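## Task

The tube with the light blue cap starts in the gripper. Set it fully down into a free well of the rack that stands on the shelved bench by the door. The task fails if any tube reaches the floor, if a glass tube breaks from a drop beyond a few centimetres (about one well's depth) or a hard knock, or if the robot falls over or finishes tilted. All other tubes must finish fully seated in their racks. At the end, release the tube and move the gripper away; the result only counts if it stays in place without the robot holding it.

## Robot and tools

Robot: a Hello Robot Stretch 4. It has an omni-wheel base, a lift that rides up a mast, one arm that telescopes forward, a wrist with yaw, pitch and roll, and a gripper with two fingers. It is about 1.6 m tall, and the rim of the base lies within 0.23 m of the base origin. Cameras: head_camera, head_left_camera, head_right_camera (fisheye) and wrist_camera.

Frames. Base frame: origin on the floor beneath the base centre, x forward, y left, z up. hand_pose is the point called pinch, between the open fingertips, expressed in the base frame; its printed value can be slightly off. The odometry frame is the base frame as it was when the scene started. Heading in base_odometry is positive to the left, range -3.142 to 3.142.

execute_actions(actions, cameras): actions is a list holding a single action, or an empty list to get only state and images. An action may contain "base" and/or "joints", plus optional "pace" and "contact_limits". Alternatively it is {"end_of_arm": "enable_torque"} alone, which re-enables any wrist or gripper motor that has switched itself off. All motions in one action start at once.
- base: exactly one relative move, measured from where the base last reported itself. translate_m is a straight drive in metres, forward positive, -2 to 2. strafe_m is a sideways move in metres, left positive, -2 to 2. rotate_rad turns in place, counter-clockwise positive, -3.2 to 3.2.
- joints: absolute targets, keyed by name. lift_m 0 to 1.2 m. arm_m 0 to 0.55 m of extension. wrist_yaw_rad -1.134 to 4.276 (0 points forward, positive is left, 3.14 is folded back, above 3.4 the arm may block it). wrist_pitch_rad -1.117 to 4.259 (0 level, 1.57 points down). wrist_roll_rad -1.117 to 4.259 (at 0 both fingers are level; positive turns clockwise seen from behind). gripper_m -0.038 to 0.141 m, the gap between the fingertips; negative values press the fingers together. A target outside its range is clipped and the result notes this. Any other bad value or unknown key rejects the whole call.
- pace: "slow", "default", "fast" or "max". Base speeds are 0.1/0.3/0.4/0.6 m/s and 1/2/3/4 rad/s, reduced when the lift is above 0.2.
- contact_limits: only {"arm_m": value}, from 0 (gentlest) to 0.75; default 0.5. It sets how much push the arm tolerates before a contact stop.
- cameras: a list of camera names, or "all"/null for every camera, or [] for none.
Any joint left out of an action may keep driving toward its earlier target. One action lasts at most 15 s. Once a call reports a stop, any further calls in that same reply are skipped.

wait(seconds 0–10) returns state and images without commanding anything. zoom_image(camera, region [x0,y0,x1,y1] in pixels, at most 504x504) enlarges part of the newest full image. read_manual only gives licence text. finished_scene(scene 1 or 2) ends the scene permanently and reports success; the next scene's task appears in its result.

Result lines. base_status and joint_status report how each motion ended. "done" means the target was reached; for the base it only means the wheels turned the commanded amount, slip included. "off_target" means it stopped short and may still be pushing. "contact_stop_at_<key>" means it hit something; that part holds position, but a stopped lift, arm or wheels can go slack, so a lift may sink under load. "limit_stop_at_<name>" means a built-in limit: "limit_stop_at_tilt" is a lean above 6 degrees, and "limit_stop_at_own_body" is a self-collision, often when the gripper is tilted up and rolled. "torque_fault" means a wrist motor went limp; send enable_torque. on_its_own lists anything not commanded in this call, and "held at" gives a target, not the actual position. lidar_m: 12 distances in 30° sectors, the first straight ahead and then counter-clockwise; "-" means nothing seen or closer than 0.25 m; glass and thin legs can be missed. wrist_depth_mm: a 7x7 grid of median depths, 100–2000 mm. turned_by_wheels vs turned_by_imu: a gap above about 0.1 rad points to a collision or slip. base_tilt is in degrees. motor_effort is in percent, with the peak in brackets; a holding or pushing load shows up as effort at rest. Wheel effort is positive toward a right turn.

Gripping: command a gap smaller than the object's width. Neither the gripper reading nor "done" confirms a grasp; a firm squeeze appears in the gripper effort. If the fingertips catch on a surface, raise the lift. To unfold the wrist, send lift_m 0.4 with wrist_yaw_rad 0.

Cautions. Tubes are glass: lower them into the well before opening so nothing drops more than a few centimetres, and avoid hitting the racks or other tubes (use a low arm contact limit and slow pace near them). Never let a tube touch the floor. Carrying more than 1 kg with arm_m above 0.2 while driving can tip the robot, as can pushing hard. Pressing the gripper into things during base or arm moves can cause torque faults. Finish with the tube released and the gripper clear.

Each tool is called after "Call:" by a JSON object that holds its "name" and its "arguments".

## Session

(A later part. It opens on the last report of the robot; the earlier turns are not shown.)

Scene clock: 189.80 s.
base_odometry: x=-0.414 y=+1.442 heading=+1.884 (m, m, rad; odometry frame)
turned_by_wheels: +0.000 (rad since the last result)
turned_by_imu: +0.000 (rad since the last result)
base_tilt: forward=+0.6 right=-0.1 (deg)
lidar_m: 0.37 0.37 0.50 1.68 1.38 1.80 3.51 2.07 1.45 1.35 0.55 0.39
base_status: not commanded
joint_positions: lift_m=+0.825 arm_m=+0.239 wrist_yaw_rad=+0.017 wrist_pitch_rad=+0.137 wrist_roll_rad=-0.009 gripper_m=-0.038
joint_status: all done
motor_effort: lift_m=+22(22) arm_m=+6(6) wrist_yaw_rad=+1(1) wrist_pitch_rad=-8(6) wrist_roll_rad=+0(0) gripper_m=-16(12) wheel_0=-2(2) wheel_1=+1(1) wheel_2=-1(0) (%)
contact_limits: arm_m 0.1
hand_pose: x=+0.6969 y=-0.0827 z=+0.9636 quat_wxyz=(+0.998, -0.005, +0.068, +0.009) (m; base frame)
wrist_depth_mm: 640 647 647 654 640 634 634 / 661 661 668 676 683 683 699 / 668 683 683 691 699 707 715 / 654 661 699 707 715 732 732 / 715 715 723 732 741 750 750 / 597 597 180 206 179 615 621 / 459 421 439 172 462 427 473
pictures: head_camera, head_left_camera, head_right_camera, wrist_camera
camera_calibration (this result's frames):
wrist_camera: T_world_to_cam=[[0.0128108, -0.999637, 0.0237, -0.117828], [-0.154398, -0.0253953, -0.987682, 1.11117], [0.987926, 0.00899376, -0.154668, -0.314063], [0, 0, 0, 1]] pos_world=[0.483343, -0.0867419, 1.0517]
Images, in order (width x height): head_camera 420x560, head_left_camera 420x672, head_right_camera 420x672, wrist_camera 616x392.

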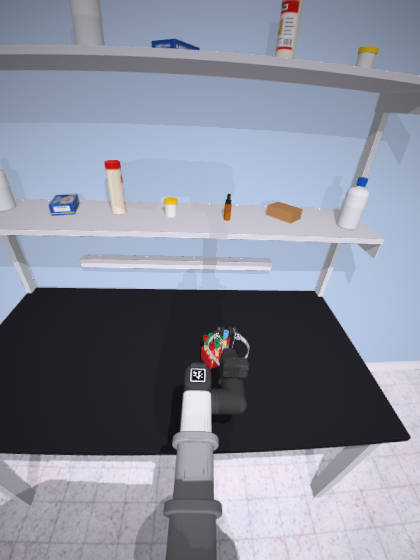

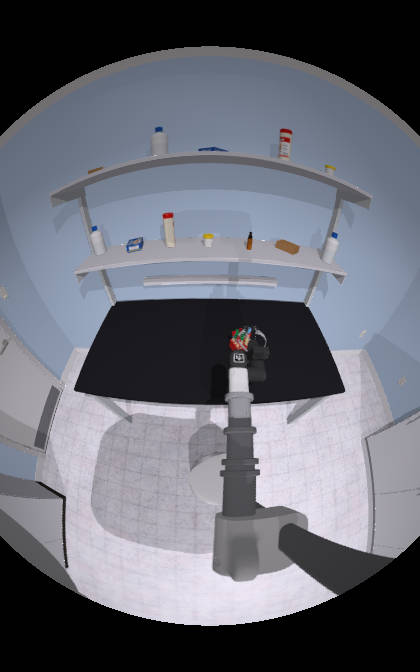

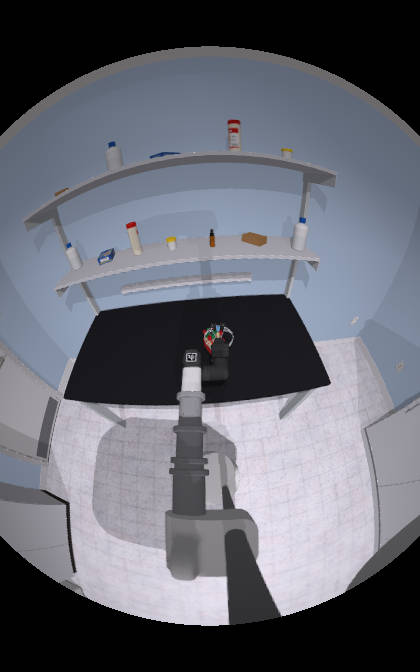

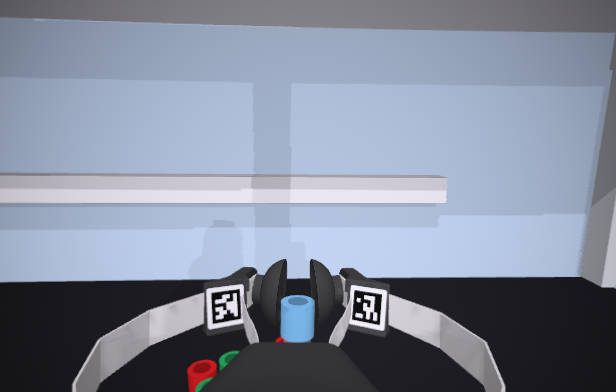

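Call:
{"name": "execute_actions", "arguments": {"actions": [{"joints":{"arm_m":0.259},"base":{"strafe_m":0.005},"pace":"slow","contact_limits":{"arm_m":0.1}}], "cameras": []}}

Call:
{"name": "execute_actions", "arguments": {"actions": [{"joints":{"lift_m":0.815},"pace":"slow"}], "cameras": ["head_camera","head_left_camera","head_right_camera"]}}

Call:
{"name": "zoom_image", "arguments": {"camera": "head_camera", "region": [195, 315, 255, 375]}}

Call:
{"name": "zoom_image", "arguments": {"camera": "head_left_camera", "region": [215, 315, 265, 365]}}

Call:
{"name": "zoom_image", "arguments": {"camera": "head_right_camera", "region": [190, 315, 240, 365]}}

Scene clock: 231.67 s.
base_odometry: x=-0.419 y=+1.441 heading=+1.884 (m, m, rad; odometry frame)
turned_by_wheels: +0.000 (rad since the last result)
turned_by_imu: +0.001 (rad since the last result)
base_tilt: forward=+0.6 right=-0.1 (deg)
lidar_m: 0.35 0.38 0.50 1.69 1.37 1.79 3.53 2.04 1.48 1.37 0.58 0.40
base_status: done
joint_positions: lift_m=+0.825 arm_m=+0.258 wrist_yaw_rad=+0.017 wrist_pitch_rad=+0.137 wrist_roll_rad=-0.009 gripper_m=-0.038
joint_status: all done
motor_effort: lift_m=+22(23) arm_m=+6(9) wrist_yaw_rad=+1(1) wrist_pitch_rad=-7(6) wrist_roll_rad=+0(0) gripper_m=-16(18) wheel_0=-1(4) wheel_1=+2(5) wheel_2=+0(3) (%)
contact_limits: arm_m 0.1
hand_pose: x=+0.7159 y=-0.0827 z=+0.9636 quat_wxyz=(+0.998, -0.005, +0.068, +0.009) (m; base frame)
wrist_depth_mm: 621 627 634 634 647 634 634 / 634 647 647 661 661 668 676 / 654 654 661 676 683 683 699 / 668 676 683 683 691 707 723 / 691 699 699 707 715 723 732 / 597 597 180 206 179 615 621 / 459 421 462 172 466 427 473
pictures: none
No camera images: the call's "cameras" was empty. Leave "cameras" out to get every camera's image.

Scene clock: 232.40 s.
base_odometry: x=-0.419 y=+1.441 heading=+1.884 (m, m, rad; odometry frame)
turned_by_wheels: +0.000 (rad since the last result)
turned_by_imu: +0.000 (rad since the last result)
base_tilt: forward=+0.6 right=-0.1 (deg)
lidar_m: 0.35 0.36 0.52 1.69 1.37 1.78 3.52 2.07 1.44 1.38 0.56 0.40
base_status: not commanded
joint_positions: lift_m=+0.815 arm_m=+0.258 wrist_yaw_rad=+0.017 wrist_pitch_rad=+0.137 wrist_roll_rad=-0.009 gripper_m=-0.038
joint_status: all done
motor_effort: lift_m=+17(23) arm_m=+6(6) wrist_yaw_rad=+1(1) wrist_pitch_rad=-9(5) wrist_roll_rad=+0(0) gripper_m=-18(18) wheel_0=-1(1) wheel_1=+2(2) wheel_2=-1(0) (%)
hand_pose: x=+0.7159 y=-0.0827 z=+0.9541 quat_wxyz=(+0.998, -0.005, +0.068, +0.009) (m; base frame)
wrist_depth_mm: 621 634 634 640 647 654 661 / 634 640 654 654 661 676 676 / 647 668 668 676 676 691 699 / 609 621 627 640 634 707 723 / 691 699 707 707 723 723 732 / 580 574 180 206 179 591 597 / 445 404 442 172 452 413 459
pictures: head_camera, head_left_camera, head_right_camera
Images, in order (width x height): head_camera 420x560, head_left_camera 420x672, head_right_camera 420x672.

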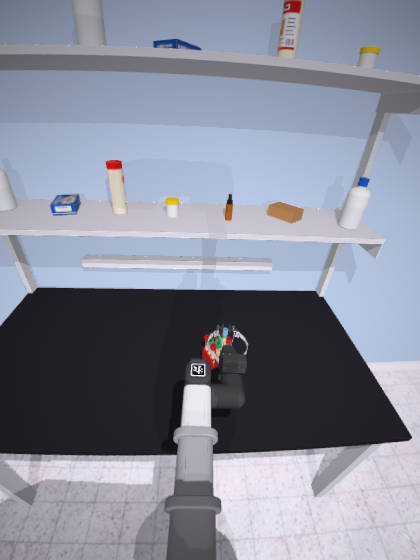

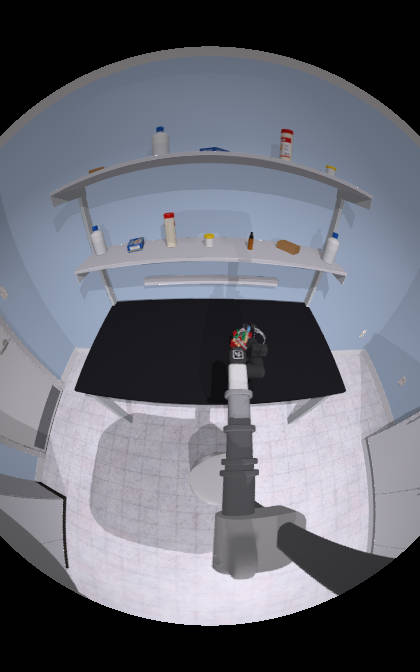

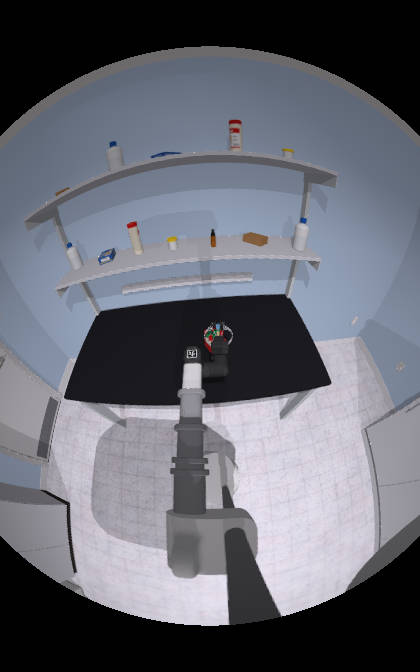

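Region (195, 315, 255, 375) of head_camera's 420x560 image, scaled by 8.400, with more detail than that image has.

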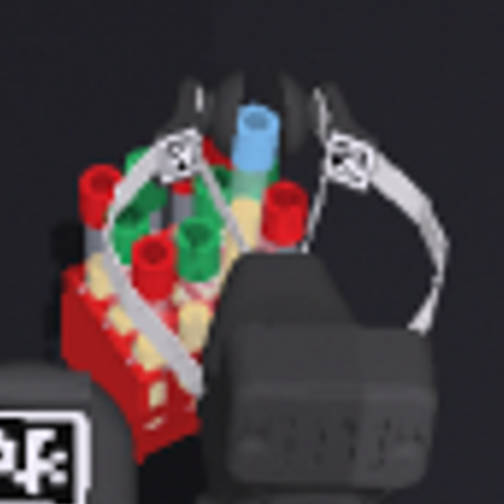

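Region (215, 315, 265, 365) of head_left_camera's 420x672 image, scaled by 10.080, with more detail than that image has.

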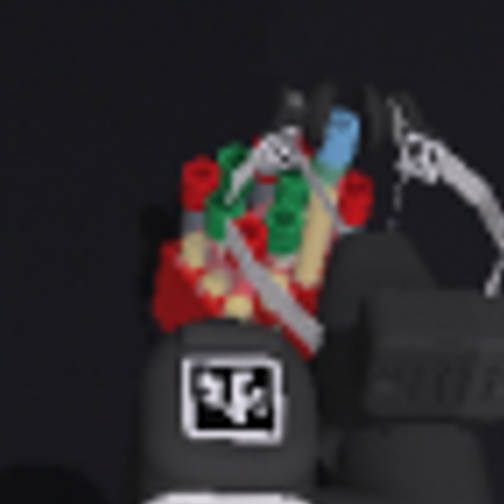

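Region (190, 315, 240, 365) of head_right_camera's 420x672 image, scaled by 10.080, with more detail than that image has.

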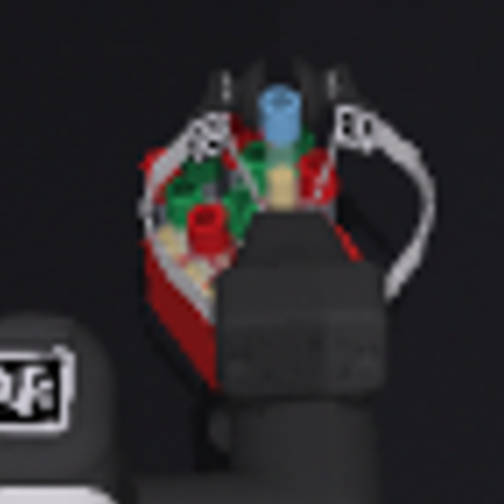

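Call:
{"name": "execute_actions", "arguments": {"actions": [{"joints":{"arm_m":0.264},"pace":"slow","contact_limits":{"arm_m":0.1}}], "cameras": []}}

Call:
{"name": "execute_actions", "arguments": {"actions": [{"joints":{"lift_m":0.805},"pace":"slow"}], "cameras": ["wrist_camera","head_left_camera","head_camera"]}}

Call:
{"name": "zoom_image", "arguments": {"camera": "head_camera", "region": [195, 315, 255, 375]}}

Call:
{"name": "zoom_image", "arguments": {"camera": "head_left_camera", "region": [215, 315, 265, 365]}}

Scene clock: 244.70 s.
base_odometry: x=-0.419 y=+1.441 heading=+1.884 (m, m, rad; odometry frame)
turned_by_wheels: +0.000 (rad since the last result)
turned_by_imu: +0.001 (rad since the last result)
base_tilt: forward=+0.6 right=-0.1 (deg)
lidar_m: 0.34 0.36 0.51 1.69 1.39 1.78 3.52 2.08 1.44 1.36 0.57 0.40
base_status: not commanded
joint_positions: lift_m=+0.815 arm_m=+0.263 wrist_yaw_rad=+0.017 wrist_pitch_rad=+0.137 wrist_roll_rad=-0.009 gripper_m=-0.038
joint_status: all done
motor_effort: lift_m=+17(17) arm_m=+6(4) wrist_yaw_rad=+1(1) wrist_pitch_rad=-6(5) wrist_roll_rad=+0(0) gripper_m=-16(16) wheel_0=-1(1) wheel_1=+2(2) wheel_2=+0(0) (%)
contact_limits: arm_m 0.1
hand_pose: x=+0.7209 y=-0.0827 z=+0.9541 quat_wxyz=(+0.998, -0.005, +0.068, +0.009) (m; base frame)
wrist_depth_mm: 615 627 634 634 640 647 654 / 634 634 640 647 661 668 676 / 654 647 661 676 676 683 691 / 609 615 621 627 634 707 707 / 683 691 699 699 715 723 732 / 580 580 180 206 179 591 597 / 442 407 445 172 449 410 455
pictures: none
No camera images: the call's "cameras" was empty. Leave "cameras" out to get every camera's image.

Scene clock: 245.43 s.
base_odometry: x=-0.419 y=+1.441 heading=+1.884 (m, m, rad; odometry frame)
turned_by_wheels: +0.000 (rad since the last result)
turned_by_imu: +0.000 (rad since the last result)
base_tilt: forward=+0.6 right=-0.1 (deg)
lidar_m: 0.36 0.38 0.51 1.69 1.37 1.77 3.54 2.08 1.47 1.35 0.59 0.39
base_status: not commanded
joint_positions: lift_m=+0.805 arm_m=+0.263 wrist_yaw_rad=+0.017 wrist_pitch_rad=+0.137 wrist_roll_rad=-0.009 gripper_m=-0.038
joint_status: all done
motor_effort: lift_m=+16(17) arm_m=+7(6) wrist_yaw_rad=+1(1) wrist_pitch_rad=-6(8) wrist_roll_rad=+0(0) gripper_m=-16(18) wheel_0=-1(1) wheel_1=+2(2) wheel_2=+0(0) (%)
hand_pose: x=+0.7209 y=-0.0827 z=+0.9441 quat_wxyz=(+0.998, -0.005, +0.068, +0.009) (m; base frame)
wrist_depth_mm: 615 627 627 634 640 647 654 / 634 640 647 654 654 668 668 / 647 654 661 668 676 683 683 / 668 676 683 683 699 699 707 / 683 691 699 707 715 715 723 / 559 554 180 207 179 569 574 / 430 389 392 172 433 399 436
pictures: head_camera, head_left_camera, wrist_camera
camera_calibration (this result's frames):
wrist_camera: T_world_to_cam=[[0.0128108, -0.999637, 0.0237002, -0.117673], [-0.154398, -0.0253955, -0.987682, 1.09559], [0.987926, 0.00899372, -0.154668, -0.340791], [0, 0, 0, 1]] pos_world=[0.507342, -0.0867419, 1.03218]
Images, in order (width x height): head_camera 420x560, head_left_camera 420x672, wrist_camera 616x392.

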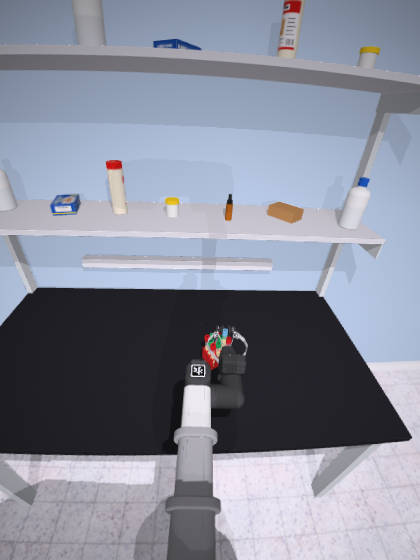

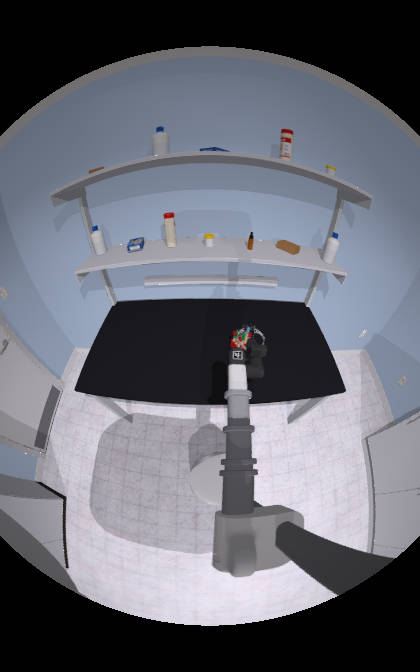

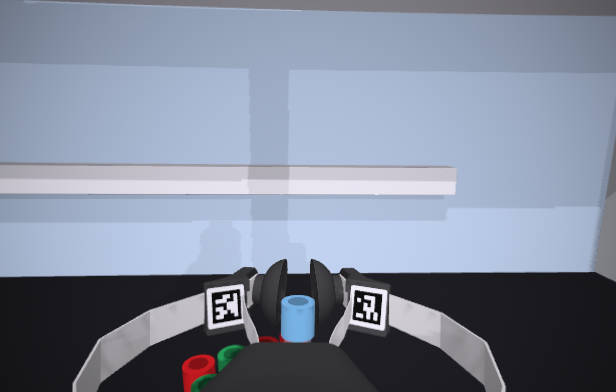

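Region (195, 315, 255, 375) of head_camera's 420x560 image, scaled by 8.400, with more detail than that image has.

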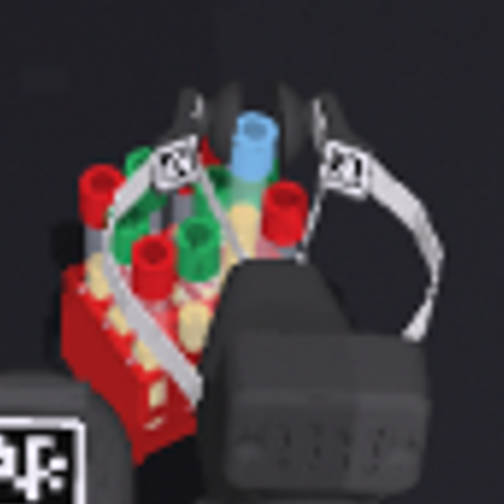

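Region (215, 315, 265, 365) of head_left_camera's 420x672 image, scaled by 10.080, with more detail than that image has.

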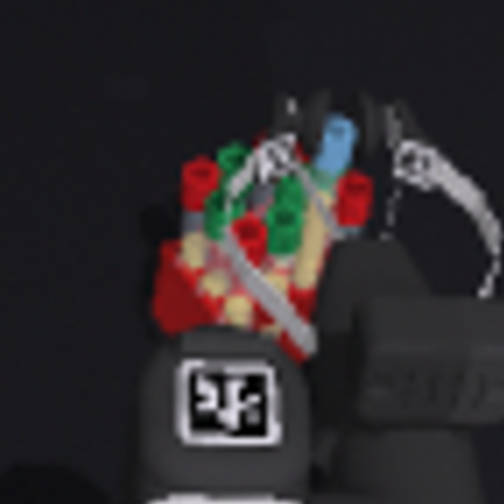

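Call:
{"name": "execute_actions", "arguments": {"actions": [{"joints":{"lift_m":0.795},"pace":"slow"}], "cameras": ["wrist_camera","head_left_camera"]}}

Call:
{"name": "zoom_image", "arguments": {"camera": "head_left_camera", "region": [215, 315, 265, 365]}}

Scene clock: 254.67 s.
base_odometry: x=-0.419 y=+1.441 heading=+1.884 (m, m, rad; odometry frame)
turned_by_wheels: +0.000 (rad since the last result)
turned_by_imu: +0.001 (rad since the last result)
base_tilt: forward=+0.5 right=-0.1 (deg)
lidar_m: 0.37 0.35 0.51 1.70 1.34 1.77 3.54 2.05 1.46 1.37 0.59 0.41
base_status: not commanded
joint_positions: lift_m=+0.795 arm_m=+0.263 wrist_yaw_rad=+0.017 wrist_pitch_rad=+0.137 wrist_roll_rad=-0.009 gripper_m=-0.038
joint_status: all done
motor_effort: lift_m=+17(18) arm_m=+7(7) wrist_yaw_rad=+1(1) wrist_pitch_rad=-6(6) wrist_roll_rad=+0(0) gripper_m=-16(18) wheel_0=-1(1) wheel_1=+2(2) wheel_2=+0(0) (%)
hand_pose: x=+0.7209 y=-0.0827 z=+0.9341 quat_wxyz=(+0.998, -0.005, +0.068, +0.009) (m; base frame)
wrist_depth_mm: 621 621 627 634 640 647 654 / 634 634 640 647 654 668 668 / 647 654 661 668 676 683 691 / 668 668 683 691 699 699 715 / 683 683 691 699 715 715 723 / 535 535 180 207 179 549 554 / 410 375 227 172 415 382 424
pictures: head_left_camera, wrist_camera
camera_calibration (this result's frames):
wrist_camera: T_world_to_cam=[[0.0128103, -0.999637, 0.0237002, -0.117435], [-0.154399, -0.0253954, -0.987682, 1.08572], [0.987926, 0.00899326, -0.154668, -0.342339], [0, 0, 0, 1]] pos_world=[0.507343, -0.0867419, 1.02218]
Images, in order (width x height): head_left_camera 420x672, wrist_camera 616x392.

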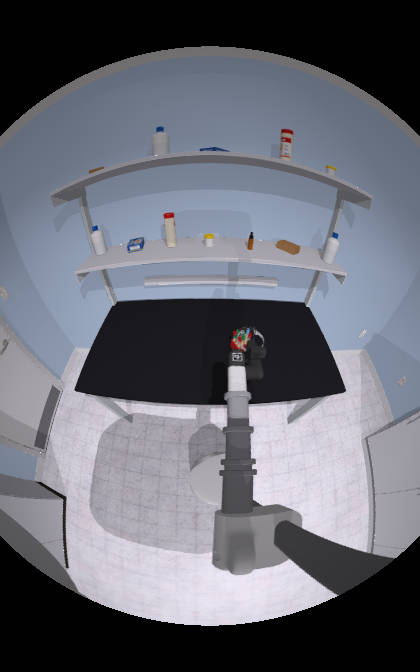

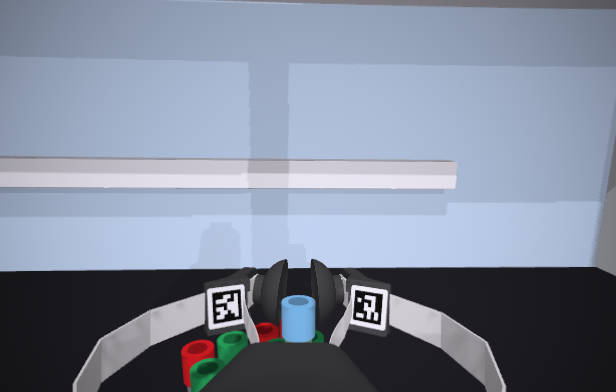

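Region (215, 315, 265, 365) of head_left_camera's 420x672 image, scaled by 10.080, with more detail than that image has.

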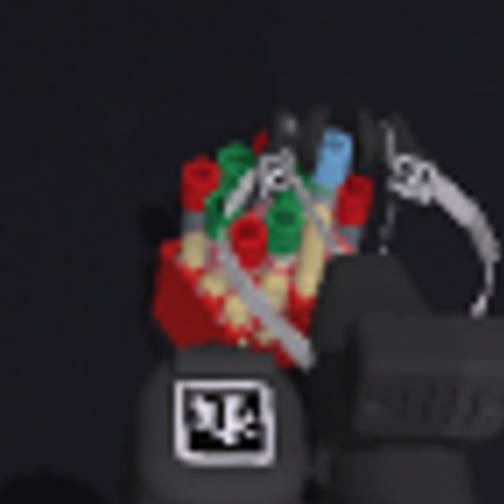

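Call:
{"name": "execute_actions", "arguments": {"actions": [{"joints":{"lift_m":0.785},"pace":"slow"}], "cameras": ["wrist_camera","head_left_camera","head_camera"]}}

Call:
{"name": "zoom_image", "arguments": {"camera": "head_left_camera", "region": [225, 325, 260, 360]}}

Call:
{"name": "zoom_image", "arguments": {"camera": "head_camera", "region": [195, 315, 255, 375]}}

Scene clock: 261.20 s.
base_odometry: x=-0.419 y=+1.441 heading=+1.884 (m, m, rad; odometry frame)
turned_by_wheels: +0.000 (rad since the last result)
turned_by_imu: +0.001 (rad since the last result)
base_tilt: forward=+0.6 right=-0.1 (deg)
lidar_m: 0.36 0.38 0.52 1.69 1.39 1.77 3.53 2.07 1.45 1.36 0.59 0.39
base_status: not commanded
joint_positions: lift_m=+0.785 arm_m=+0.263 wrist_yaw_rad=+0.017 wrist_pitch_rad=+0.137 wrist_roll_rad=-0.009 gripper_m=-0.038
joint_status: all done
motor_effort: lift_m=+17(16) arm_m=+7(7) wrist_yaw_rad=+1(1) wrist_pitch_rad=-7(6) wrist_roll_rad=+1(0) gripper_m=-15(16) wheel_0=-1(1) wheel_1=+2(2) wheel_2=+0(0) (%)
hand_pose: x=+0.7209 y=-0.0827 z=+0.9241 quat_wxyz=(+0.998, -0.005, +0.068, +0.009) (m; base frame)
wrist_depth_mm: 615 627 627 634 640 647 654 / 640 640 640 647 654 668 668 / 640 647 654 668 668 683 691 / 668 668 683 683 691 707 707 / 676 691 707 707 707 715 723 / 512 512 180 207 179 525 535 / 394 362 210 172 399 368 404
pictures: head_camera, head_left_camera, wrist_camera
camera_calibration (this result's frames):
wrist_camera: T_world_to_cam=[[0.0128103, -0.999637, 0.0237003, -0.117199], [-0.154398, -0.0253954, -0.987682, 1.07584], [0.987926, 0.00899321, -0.154668, -0.343886], [0, 0, 0, 1]] pos_world=[0.507344, -0.0867419, 1.01218]
Images, in order (width x height): head_camera 420x560, head_left_camera 420x672, wrist_camera 616x392.

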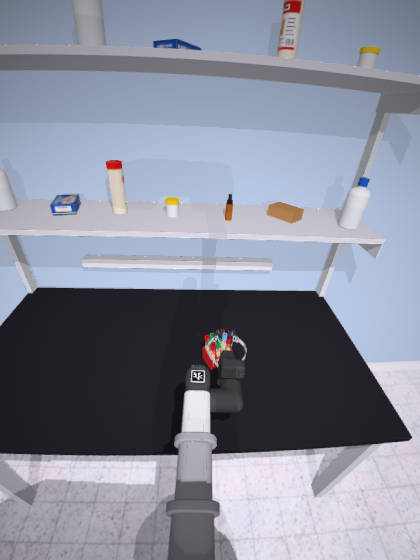

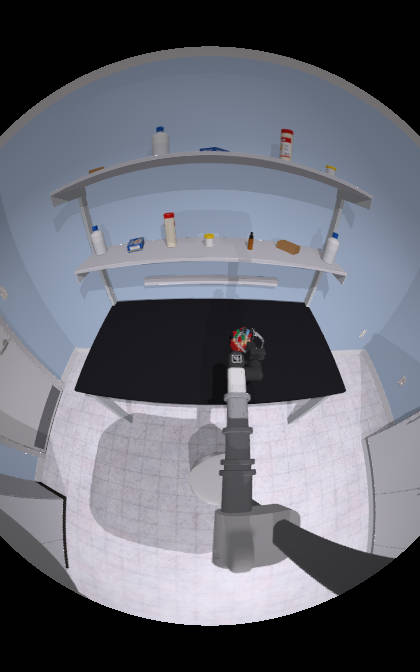

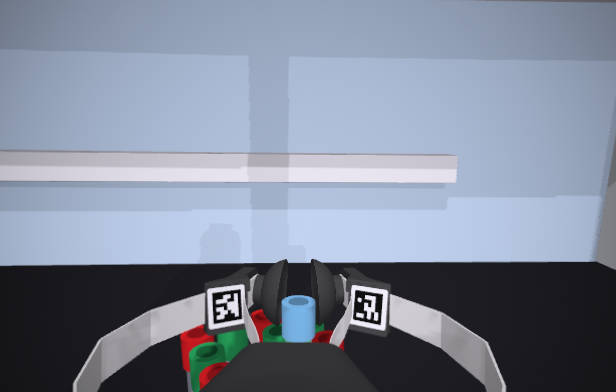

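Region (225, 325, 260, 360) of head_left_camera's 420x672 image, scaled by 14.400, with more detail than that image has.

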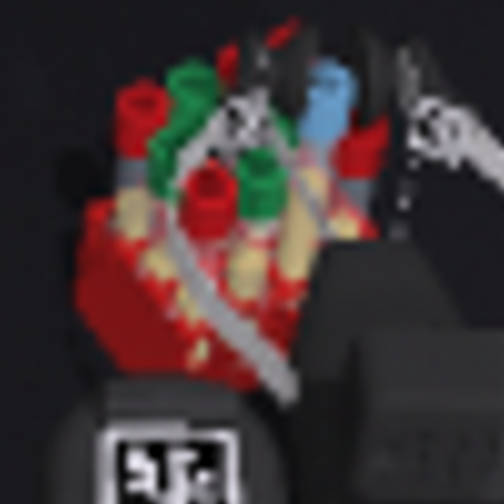

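Region (195, 315, 255, 375) of head_camera's 420x560 image, scaled by 8.400, with more detail than that image has.

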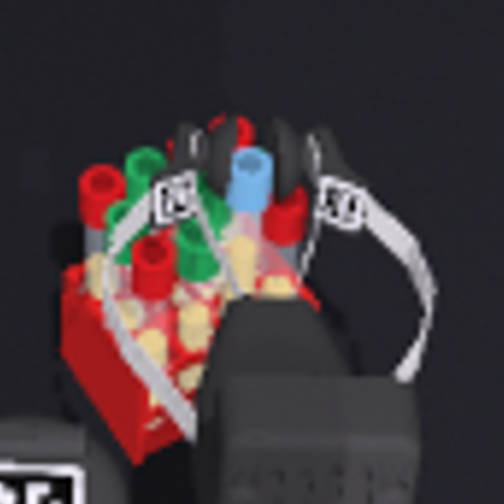

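Call:
{"name": "execute_actions", "arguments": {"actions": [{"joints":{"gripper_m":-0.015,"lift_m":0.781},"pace":"slow"}], "cameras": ["wrist_camera","head_camera"]}}

Call:
{"name": "zoom_image", "arguments": {"camera": "head_camera", "region": [195, 315, 255, 375]}}

Scene clock: 268.83 s.
base_odometry: x=-0.419 y=+1.441 heading=+1.884 (m, m, rad; odometry frame)
turned_by_wheels: +0.000 (rad since the last result)
turned_by_imu: +0.001 (rad since the last result)
base_tilt: forward=+0.6 right=-0.1 (deg)
lidar_m: 0.36 0.37 0.52 1.70 1.38 1.75 3.52 2.06 1.45 1.37 0.59 0.38
base_status: not commanded
joint_positions: lift_m=+0.781 arm_m=+0.263 wrist_yaw_rad=+0.016 wrist_pitch_rad=+0.137 wrist_roll_rad=-0.009 gripper_m=-0.015
joint_status: all done
motor_effort: lift_m=+17(16) arm_m=+6(7) wrist_yaw_rad=+2(2) wrist_pitch_rad=-5(8) wrist_roll_rad=+0(0) gripper_m=-13(20) wheel_0=-1(1) wheel_1=+2(2) wheel_2=+0(0) (%)
hand_pose: x=+0.7209 y=-0.0828 z=+0.9201 quat_wxyz=(+0.998, -0.005, +0.068, +0.008) (m; base frame)
wrist_depth_mm: 615 621 627 634 640 647 654 / 634 640 647 654 661 661 676 / 640 647 661 661 668 683 691 / 668 676 683 691 691 707 715 / 676 683 683 699 707 715 715 / 504 504 185 212 183 517 521 / 387 355 213 172 392 377 397
pictures: head_camera, wrist_camera
camera_calibration (this result's frames):
wrist_camera: T_world_to_cam=[[0.0124068, -0.999642, 0.0237003, -0.116929], [-0.15441, -0.0253332, -0.987682, 1.07189], [0.987929, 0.00859438, -0.154669, -0.344505], [0, 0, 0, 1]] pos_world=[0.507309, -0.0867716, 1.00818]
Images, in order (width x height): head_camera 420x560, wrist_camera 616x392.

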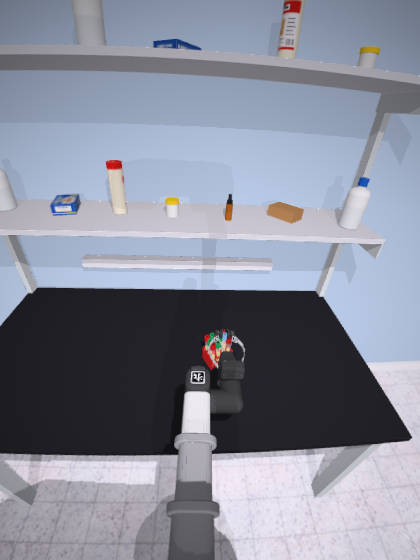

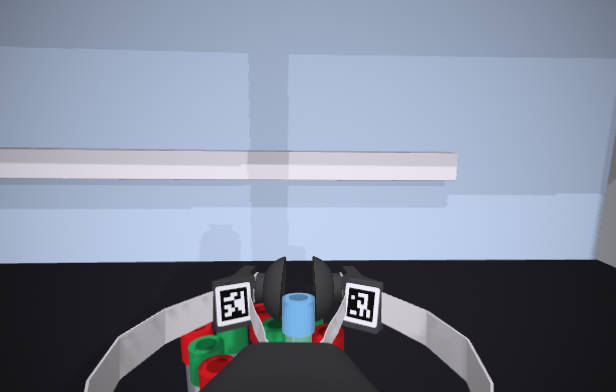

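Region (195, 315, 255, 375) of head_camera's 420x560 image, scaled by 8.400, with more detail than that image has.

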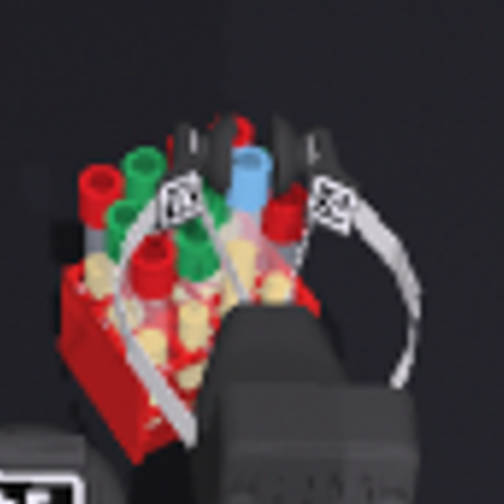

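Call:
{"name": "execute_actions", "arguments": {"actions": [{"joints":{"gripper_m":0.0,"arm_m":0.256},"pace":"slow"}], "cameras": []}}

Call:
{"name": "execute_actions", "arguments": {"actions": [{"joints":{"gripper_m":0.035,"arm_m":0.251},"pace":"slow"}], "cameras": ["wrist_camera","head_camera"]}}

Call:
{"name": "zoom_image", "arguments": {"camera": "head_camera", "region": [195, 315, 255, 375]}}

Scene clock: 279.63 s.
base_odometry: x=-0.419 y=+1.441 heading=+1.884 (m, m, rad; odometry frame)
turned_by_wheels: +0.000 (rad since the last result)
turned_by_imu: +0.001 (rad since the last result)
base_tilt: forward=+0.6 right=-0.1 (deg)
lidar_m: 0.37 0.37 0.52 1.68 1.37 1.77 3.53 2.06 1.44 1.36 0.58 0.40
base_status: not commanded
joint_positions: lift_m=+0.781 arm_m=+0.257 wrist_yaw_rad=+0.016 wrist_pitch_rad=+0.137 wrist_roll_rad=-0.009 gripper_m=+0.000
joint_status: all done
motor_effort: lift_m=+17(17) arm_m=-7(7) wrist_yaw_rad=+2(2) wrist_pitch_rad=-6(6) wrist_roll_rad=+1(1) gripper_m=-10(11) wheel_0=-1(1) wheel_1=+2(2) wheel_2=+0(0) (%)
hand_pose: x=+0.7152 y=-0.0828 z=+0.9201 quat_wxyz=(+0.998, -0.005, +0.068, +0.008) (m; base frame)
wrist_depth_mm: 627 621 627 640 647 654 661 / 640 640 647 654 661 676 676 / 647 654 654 668 676 683 699 / 668 676 683 699 699 707 715 / 683 691 699 707 715 723 723 / 508 508 185 217 185 517 525 / 389 353 213 136 392 379 397
pictures: none
No camera images: the call's "cameras" was empty. Leave "cameras" out to get every camera's image.

Scene clock: 281.23 s.
base_odometry: x=-0.419 y=+1.441 heading=+1.884 (m, m, rad; odometry frame)
turned_by_wheels: +0.000 (rad since the last result)
turned_by_imu: +0.000 (rad since the last result)
base_tilt: forward=+0.6 right=-0.1 (deg)
lidar_m: 0.38 0.37 0.51 1.68 1.38 1.78 3.52 2.06 1.46 1.36 0.59 0.39
base_status: not commanded
joint_positions: lift_m=+0.781 arm_m=+0.252 wrist_yaw_rad=+0.016 wrist_pitch_rad=+0.137 wrist_roll_rad=-0.009 gripper_m=+0.035
joint_status: all done
motor_effort: lift_m=+16(17) arm_m=-7(9) wrist_yaw_rad=+2(2) wrist_pitch_rad=-7(7) wrist_roll_rad=+0(0) gripper_m=-5(8) wheel_0=-1(1) wheel_1=+2(2) wheel_2=+0(0) (%)
hand_pose: x=+0.7102 y=-0.0828 z=+0.9201 quat_wxyz=(+0.998, -0.005, +0.068, +0.008) (m; base frame)
wrist_depth_mm: 627 627 640 647 647 654 668 / 640 647 654 661 668 676 683 / 647 654 668 676 676 691 699 / 683 683 691 699 699 707 723 / 691 691 707 707 723 723 723 / 504 504 191 251 194 517 517 / 389 362 215 132 384 389 399
pictures: head_camera, wrist_camera
camera_calibration (this result's frames):
wrist_camera: T_world_to_cam=[[0.0124124, -0.999642, 0.0237, -0.116799], [-0.154412, -0.0253338, -0.987682, 1.07025], [0.987929, 0.00859995, -0.154671, -0.33397], [0, 0, 0, 1]] pos_world=[0.496648, -0.0867712, 1.00818]
Images, in order (width x height): head_camera 420x560, wrist_camera 616x392.

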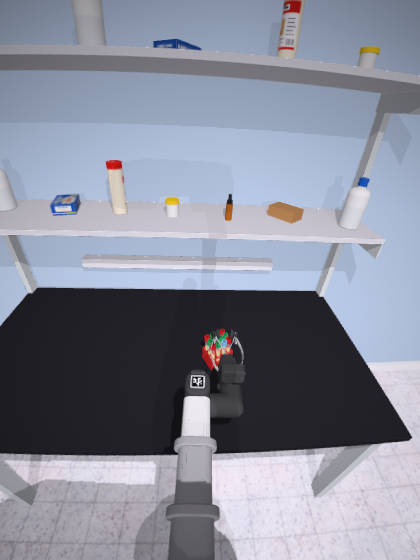

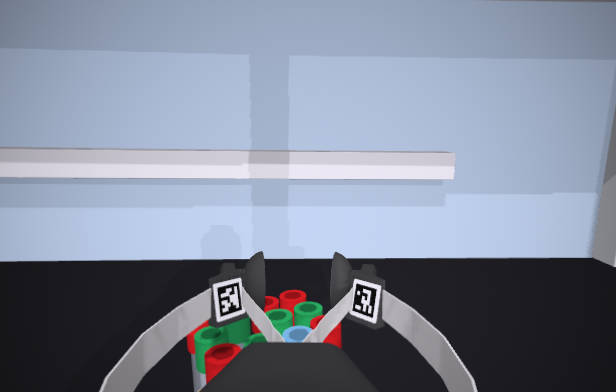

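Region (195, 315, 255, 375) of head_camera's 420x560 image, scaled by 8.400, with more detail than that image has.

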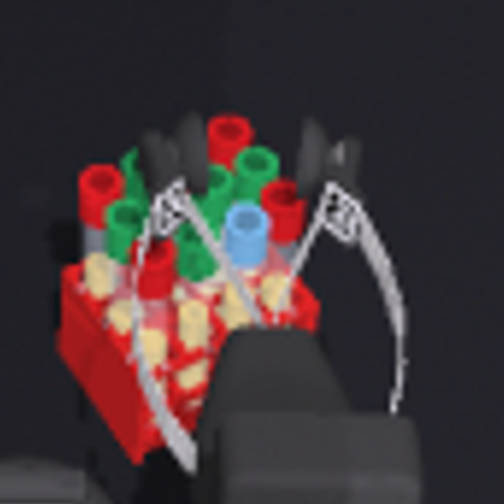

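Dropped in. Lift and retract.

Call:
{"name": "execute_actions", "arguments": {"actions": [{"joints":{"lift_m":0.81}}], "cameras": []}}

Call:
{"name": "execute_actions", "arguments": {"actions": [{"joints":{"arm_m":0.0},"pace":"fast"}], "cameras": ["wrist_camera","head_camera"]}}

Call:
{"name": "zoom_image", "arguments": {"camera": "wrist_camera", "region": [220, 220, 380, 380]}}

Scene clock: 286.90 s.
base_odometry: x=-0.419 y=+1.441 heading=+1.884 (m, m, rad; odometry frame)
turned_by_wheels: +0.000 (rad since the last result)
turned_by_imu: +0.001 (rad since the last result)
base_tilt: forward=+0.6 right=-0.1 (deg)
lidar_m: 0.36 0.39 0.53 1.69 1.39 1.78 3.53 2.03 1.43 1.37 0.54 0.39
base_status: not commanded
joint_positions: lift_m=+0.810 arm_m=+0.252 wrist_yaw_rad=+0.016 wrist_pitch_rad=+0.137 wrist_roll_rad=-0.009 gripper_m=+0.035
joint_status: all done
motor_effort: lift_m=+22(25) arm_m=-7(7) wrist_yaw_rad=+2(3) wrist_pitch_rad=-5(8) wrist_roll_rad=+0(0) gripper_m=-2(7) wheel_0=-1(1) wheel_1=+2(2) wheel_2=+0(0) (%)
hand_pose: x=+0.7102 y=-0.0828 z=+0.9486 quat_wxyz=(+0.998, -0.005, +0.068, +0.008) (m; base frame)
wrist_depth_mm: 627 634 634 647 654 654 661 / 640 647 654 661 668 683 683 / 661 668 676 676 683 691 707 / 676 691 634 640 647 715 723 / 699 699 707 715 723 732 732 / 564 569 192 539 195 580 585 / 436 407 418 132 430 433 449
pictures: none
No camera images: the call's "cameras" was empty. Leave "cameras" out to get every camera's image.

Scene clock: 288.47 s.
base_odometry: x=-0.419 y=+1.441 heading=+1.884 (m, m, rad; odometry frame)
turned_by_wheels: +0.000 (rad since the last result)
turned_by_imu: +0.000 (rad since the last result)
base_tilt: forward=+0.5 right=-0.1 (deg)
lidar_m: 0.37 0.38 0.51 1.68 1.36 1.77 3.52 2.07 1.44 1.38 0.57 0.41
base_status: not commanded
joint_positions: lift_m=+0.810 arm_m=+0.003 wrist_yaw_rad=+0.016 wrist_pitch_rad=+0.137 wrist_roll_rad=-0.009 gripper_m=+0.035
joint_status: all done
joint sent to its limit — the command would take arm_m past its lower limit, so that joint was sent only as far as its limit.
motor_effort: lift_m=+22(22) arm_m=-6(7) wrist_yaw_rad=+2(2) wrist_pitch_rad=-7(5) wrist_roll_rad=+0(1) gripper_m=-2(7) wheel_0=-1(1) wheel_1=+2(2) wheel_2=+0(0) (%)
hand_pose: x=+0.4612 y=-0.0827 z=+0.9486 quat_wxyz=(+0.998, -0.005, +0.068, +0.009) (m; base frame)
wrist_depth_mm: 732 715 699 699 691 683 683 / 878 891 891 904 917 931 931 / 904 904 917 931 946 960 960 / 931 946 960 960 960 976 976 / 820 820 831 707 842 854 1008 / 574 574 192 484 195 585 585 / 439 410 462 132 433 436 449
pictures: head_camera, wrist_camera
camera_calibration (this result's frames):
wrist_camera: T_world_to_cam=[[0.0126887, -0.999639, 0.0237002, -0.114432], [-0.154439, -0.0253769, -0.987676, 1.05999], [0.987921, 0.00887208, -0.154705, -0.0834681], [0, 0, 0, 1]] pos_world=[0.247616, -0.0867509, 1.03673]
Images, in order (width x height): head_camera 420x560, wrist_camera 616x392.

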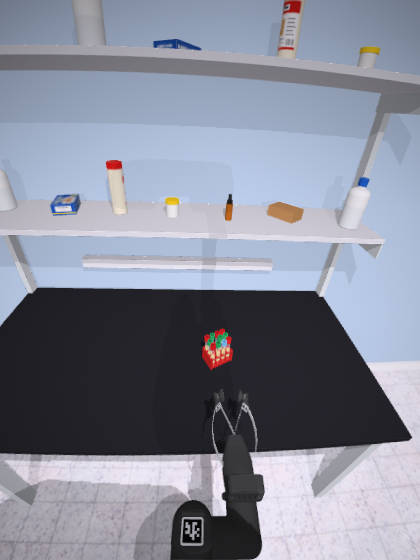

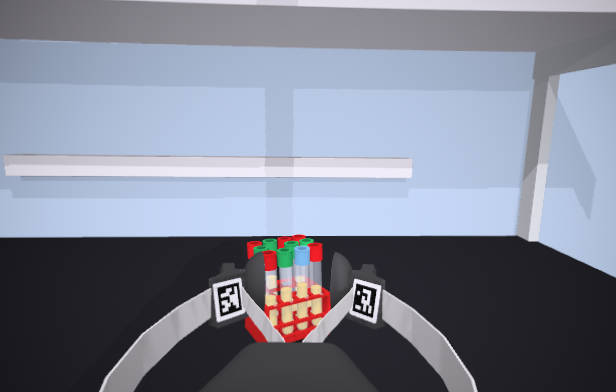

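Region (220, 220, 380, 380) of wrist_camera's 616x392 image, scaled by 3.150.

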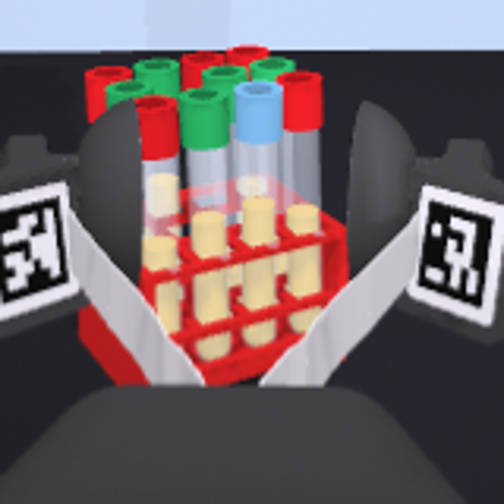

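Call:
{"name": "finished_scene", "arguments": {"scene": 1}}

The scene is finished: the task was done.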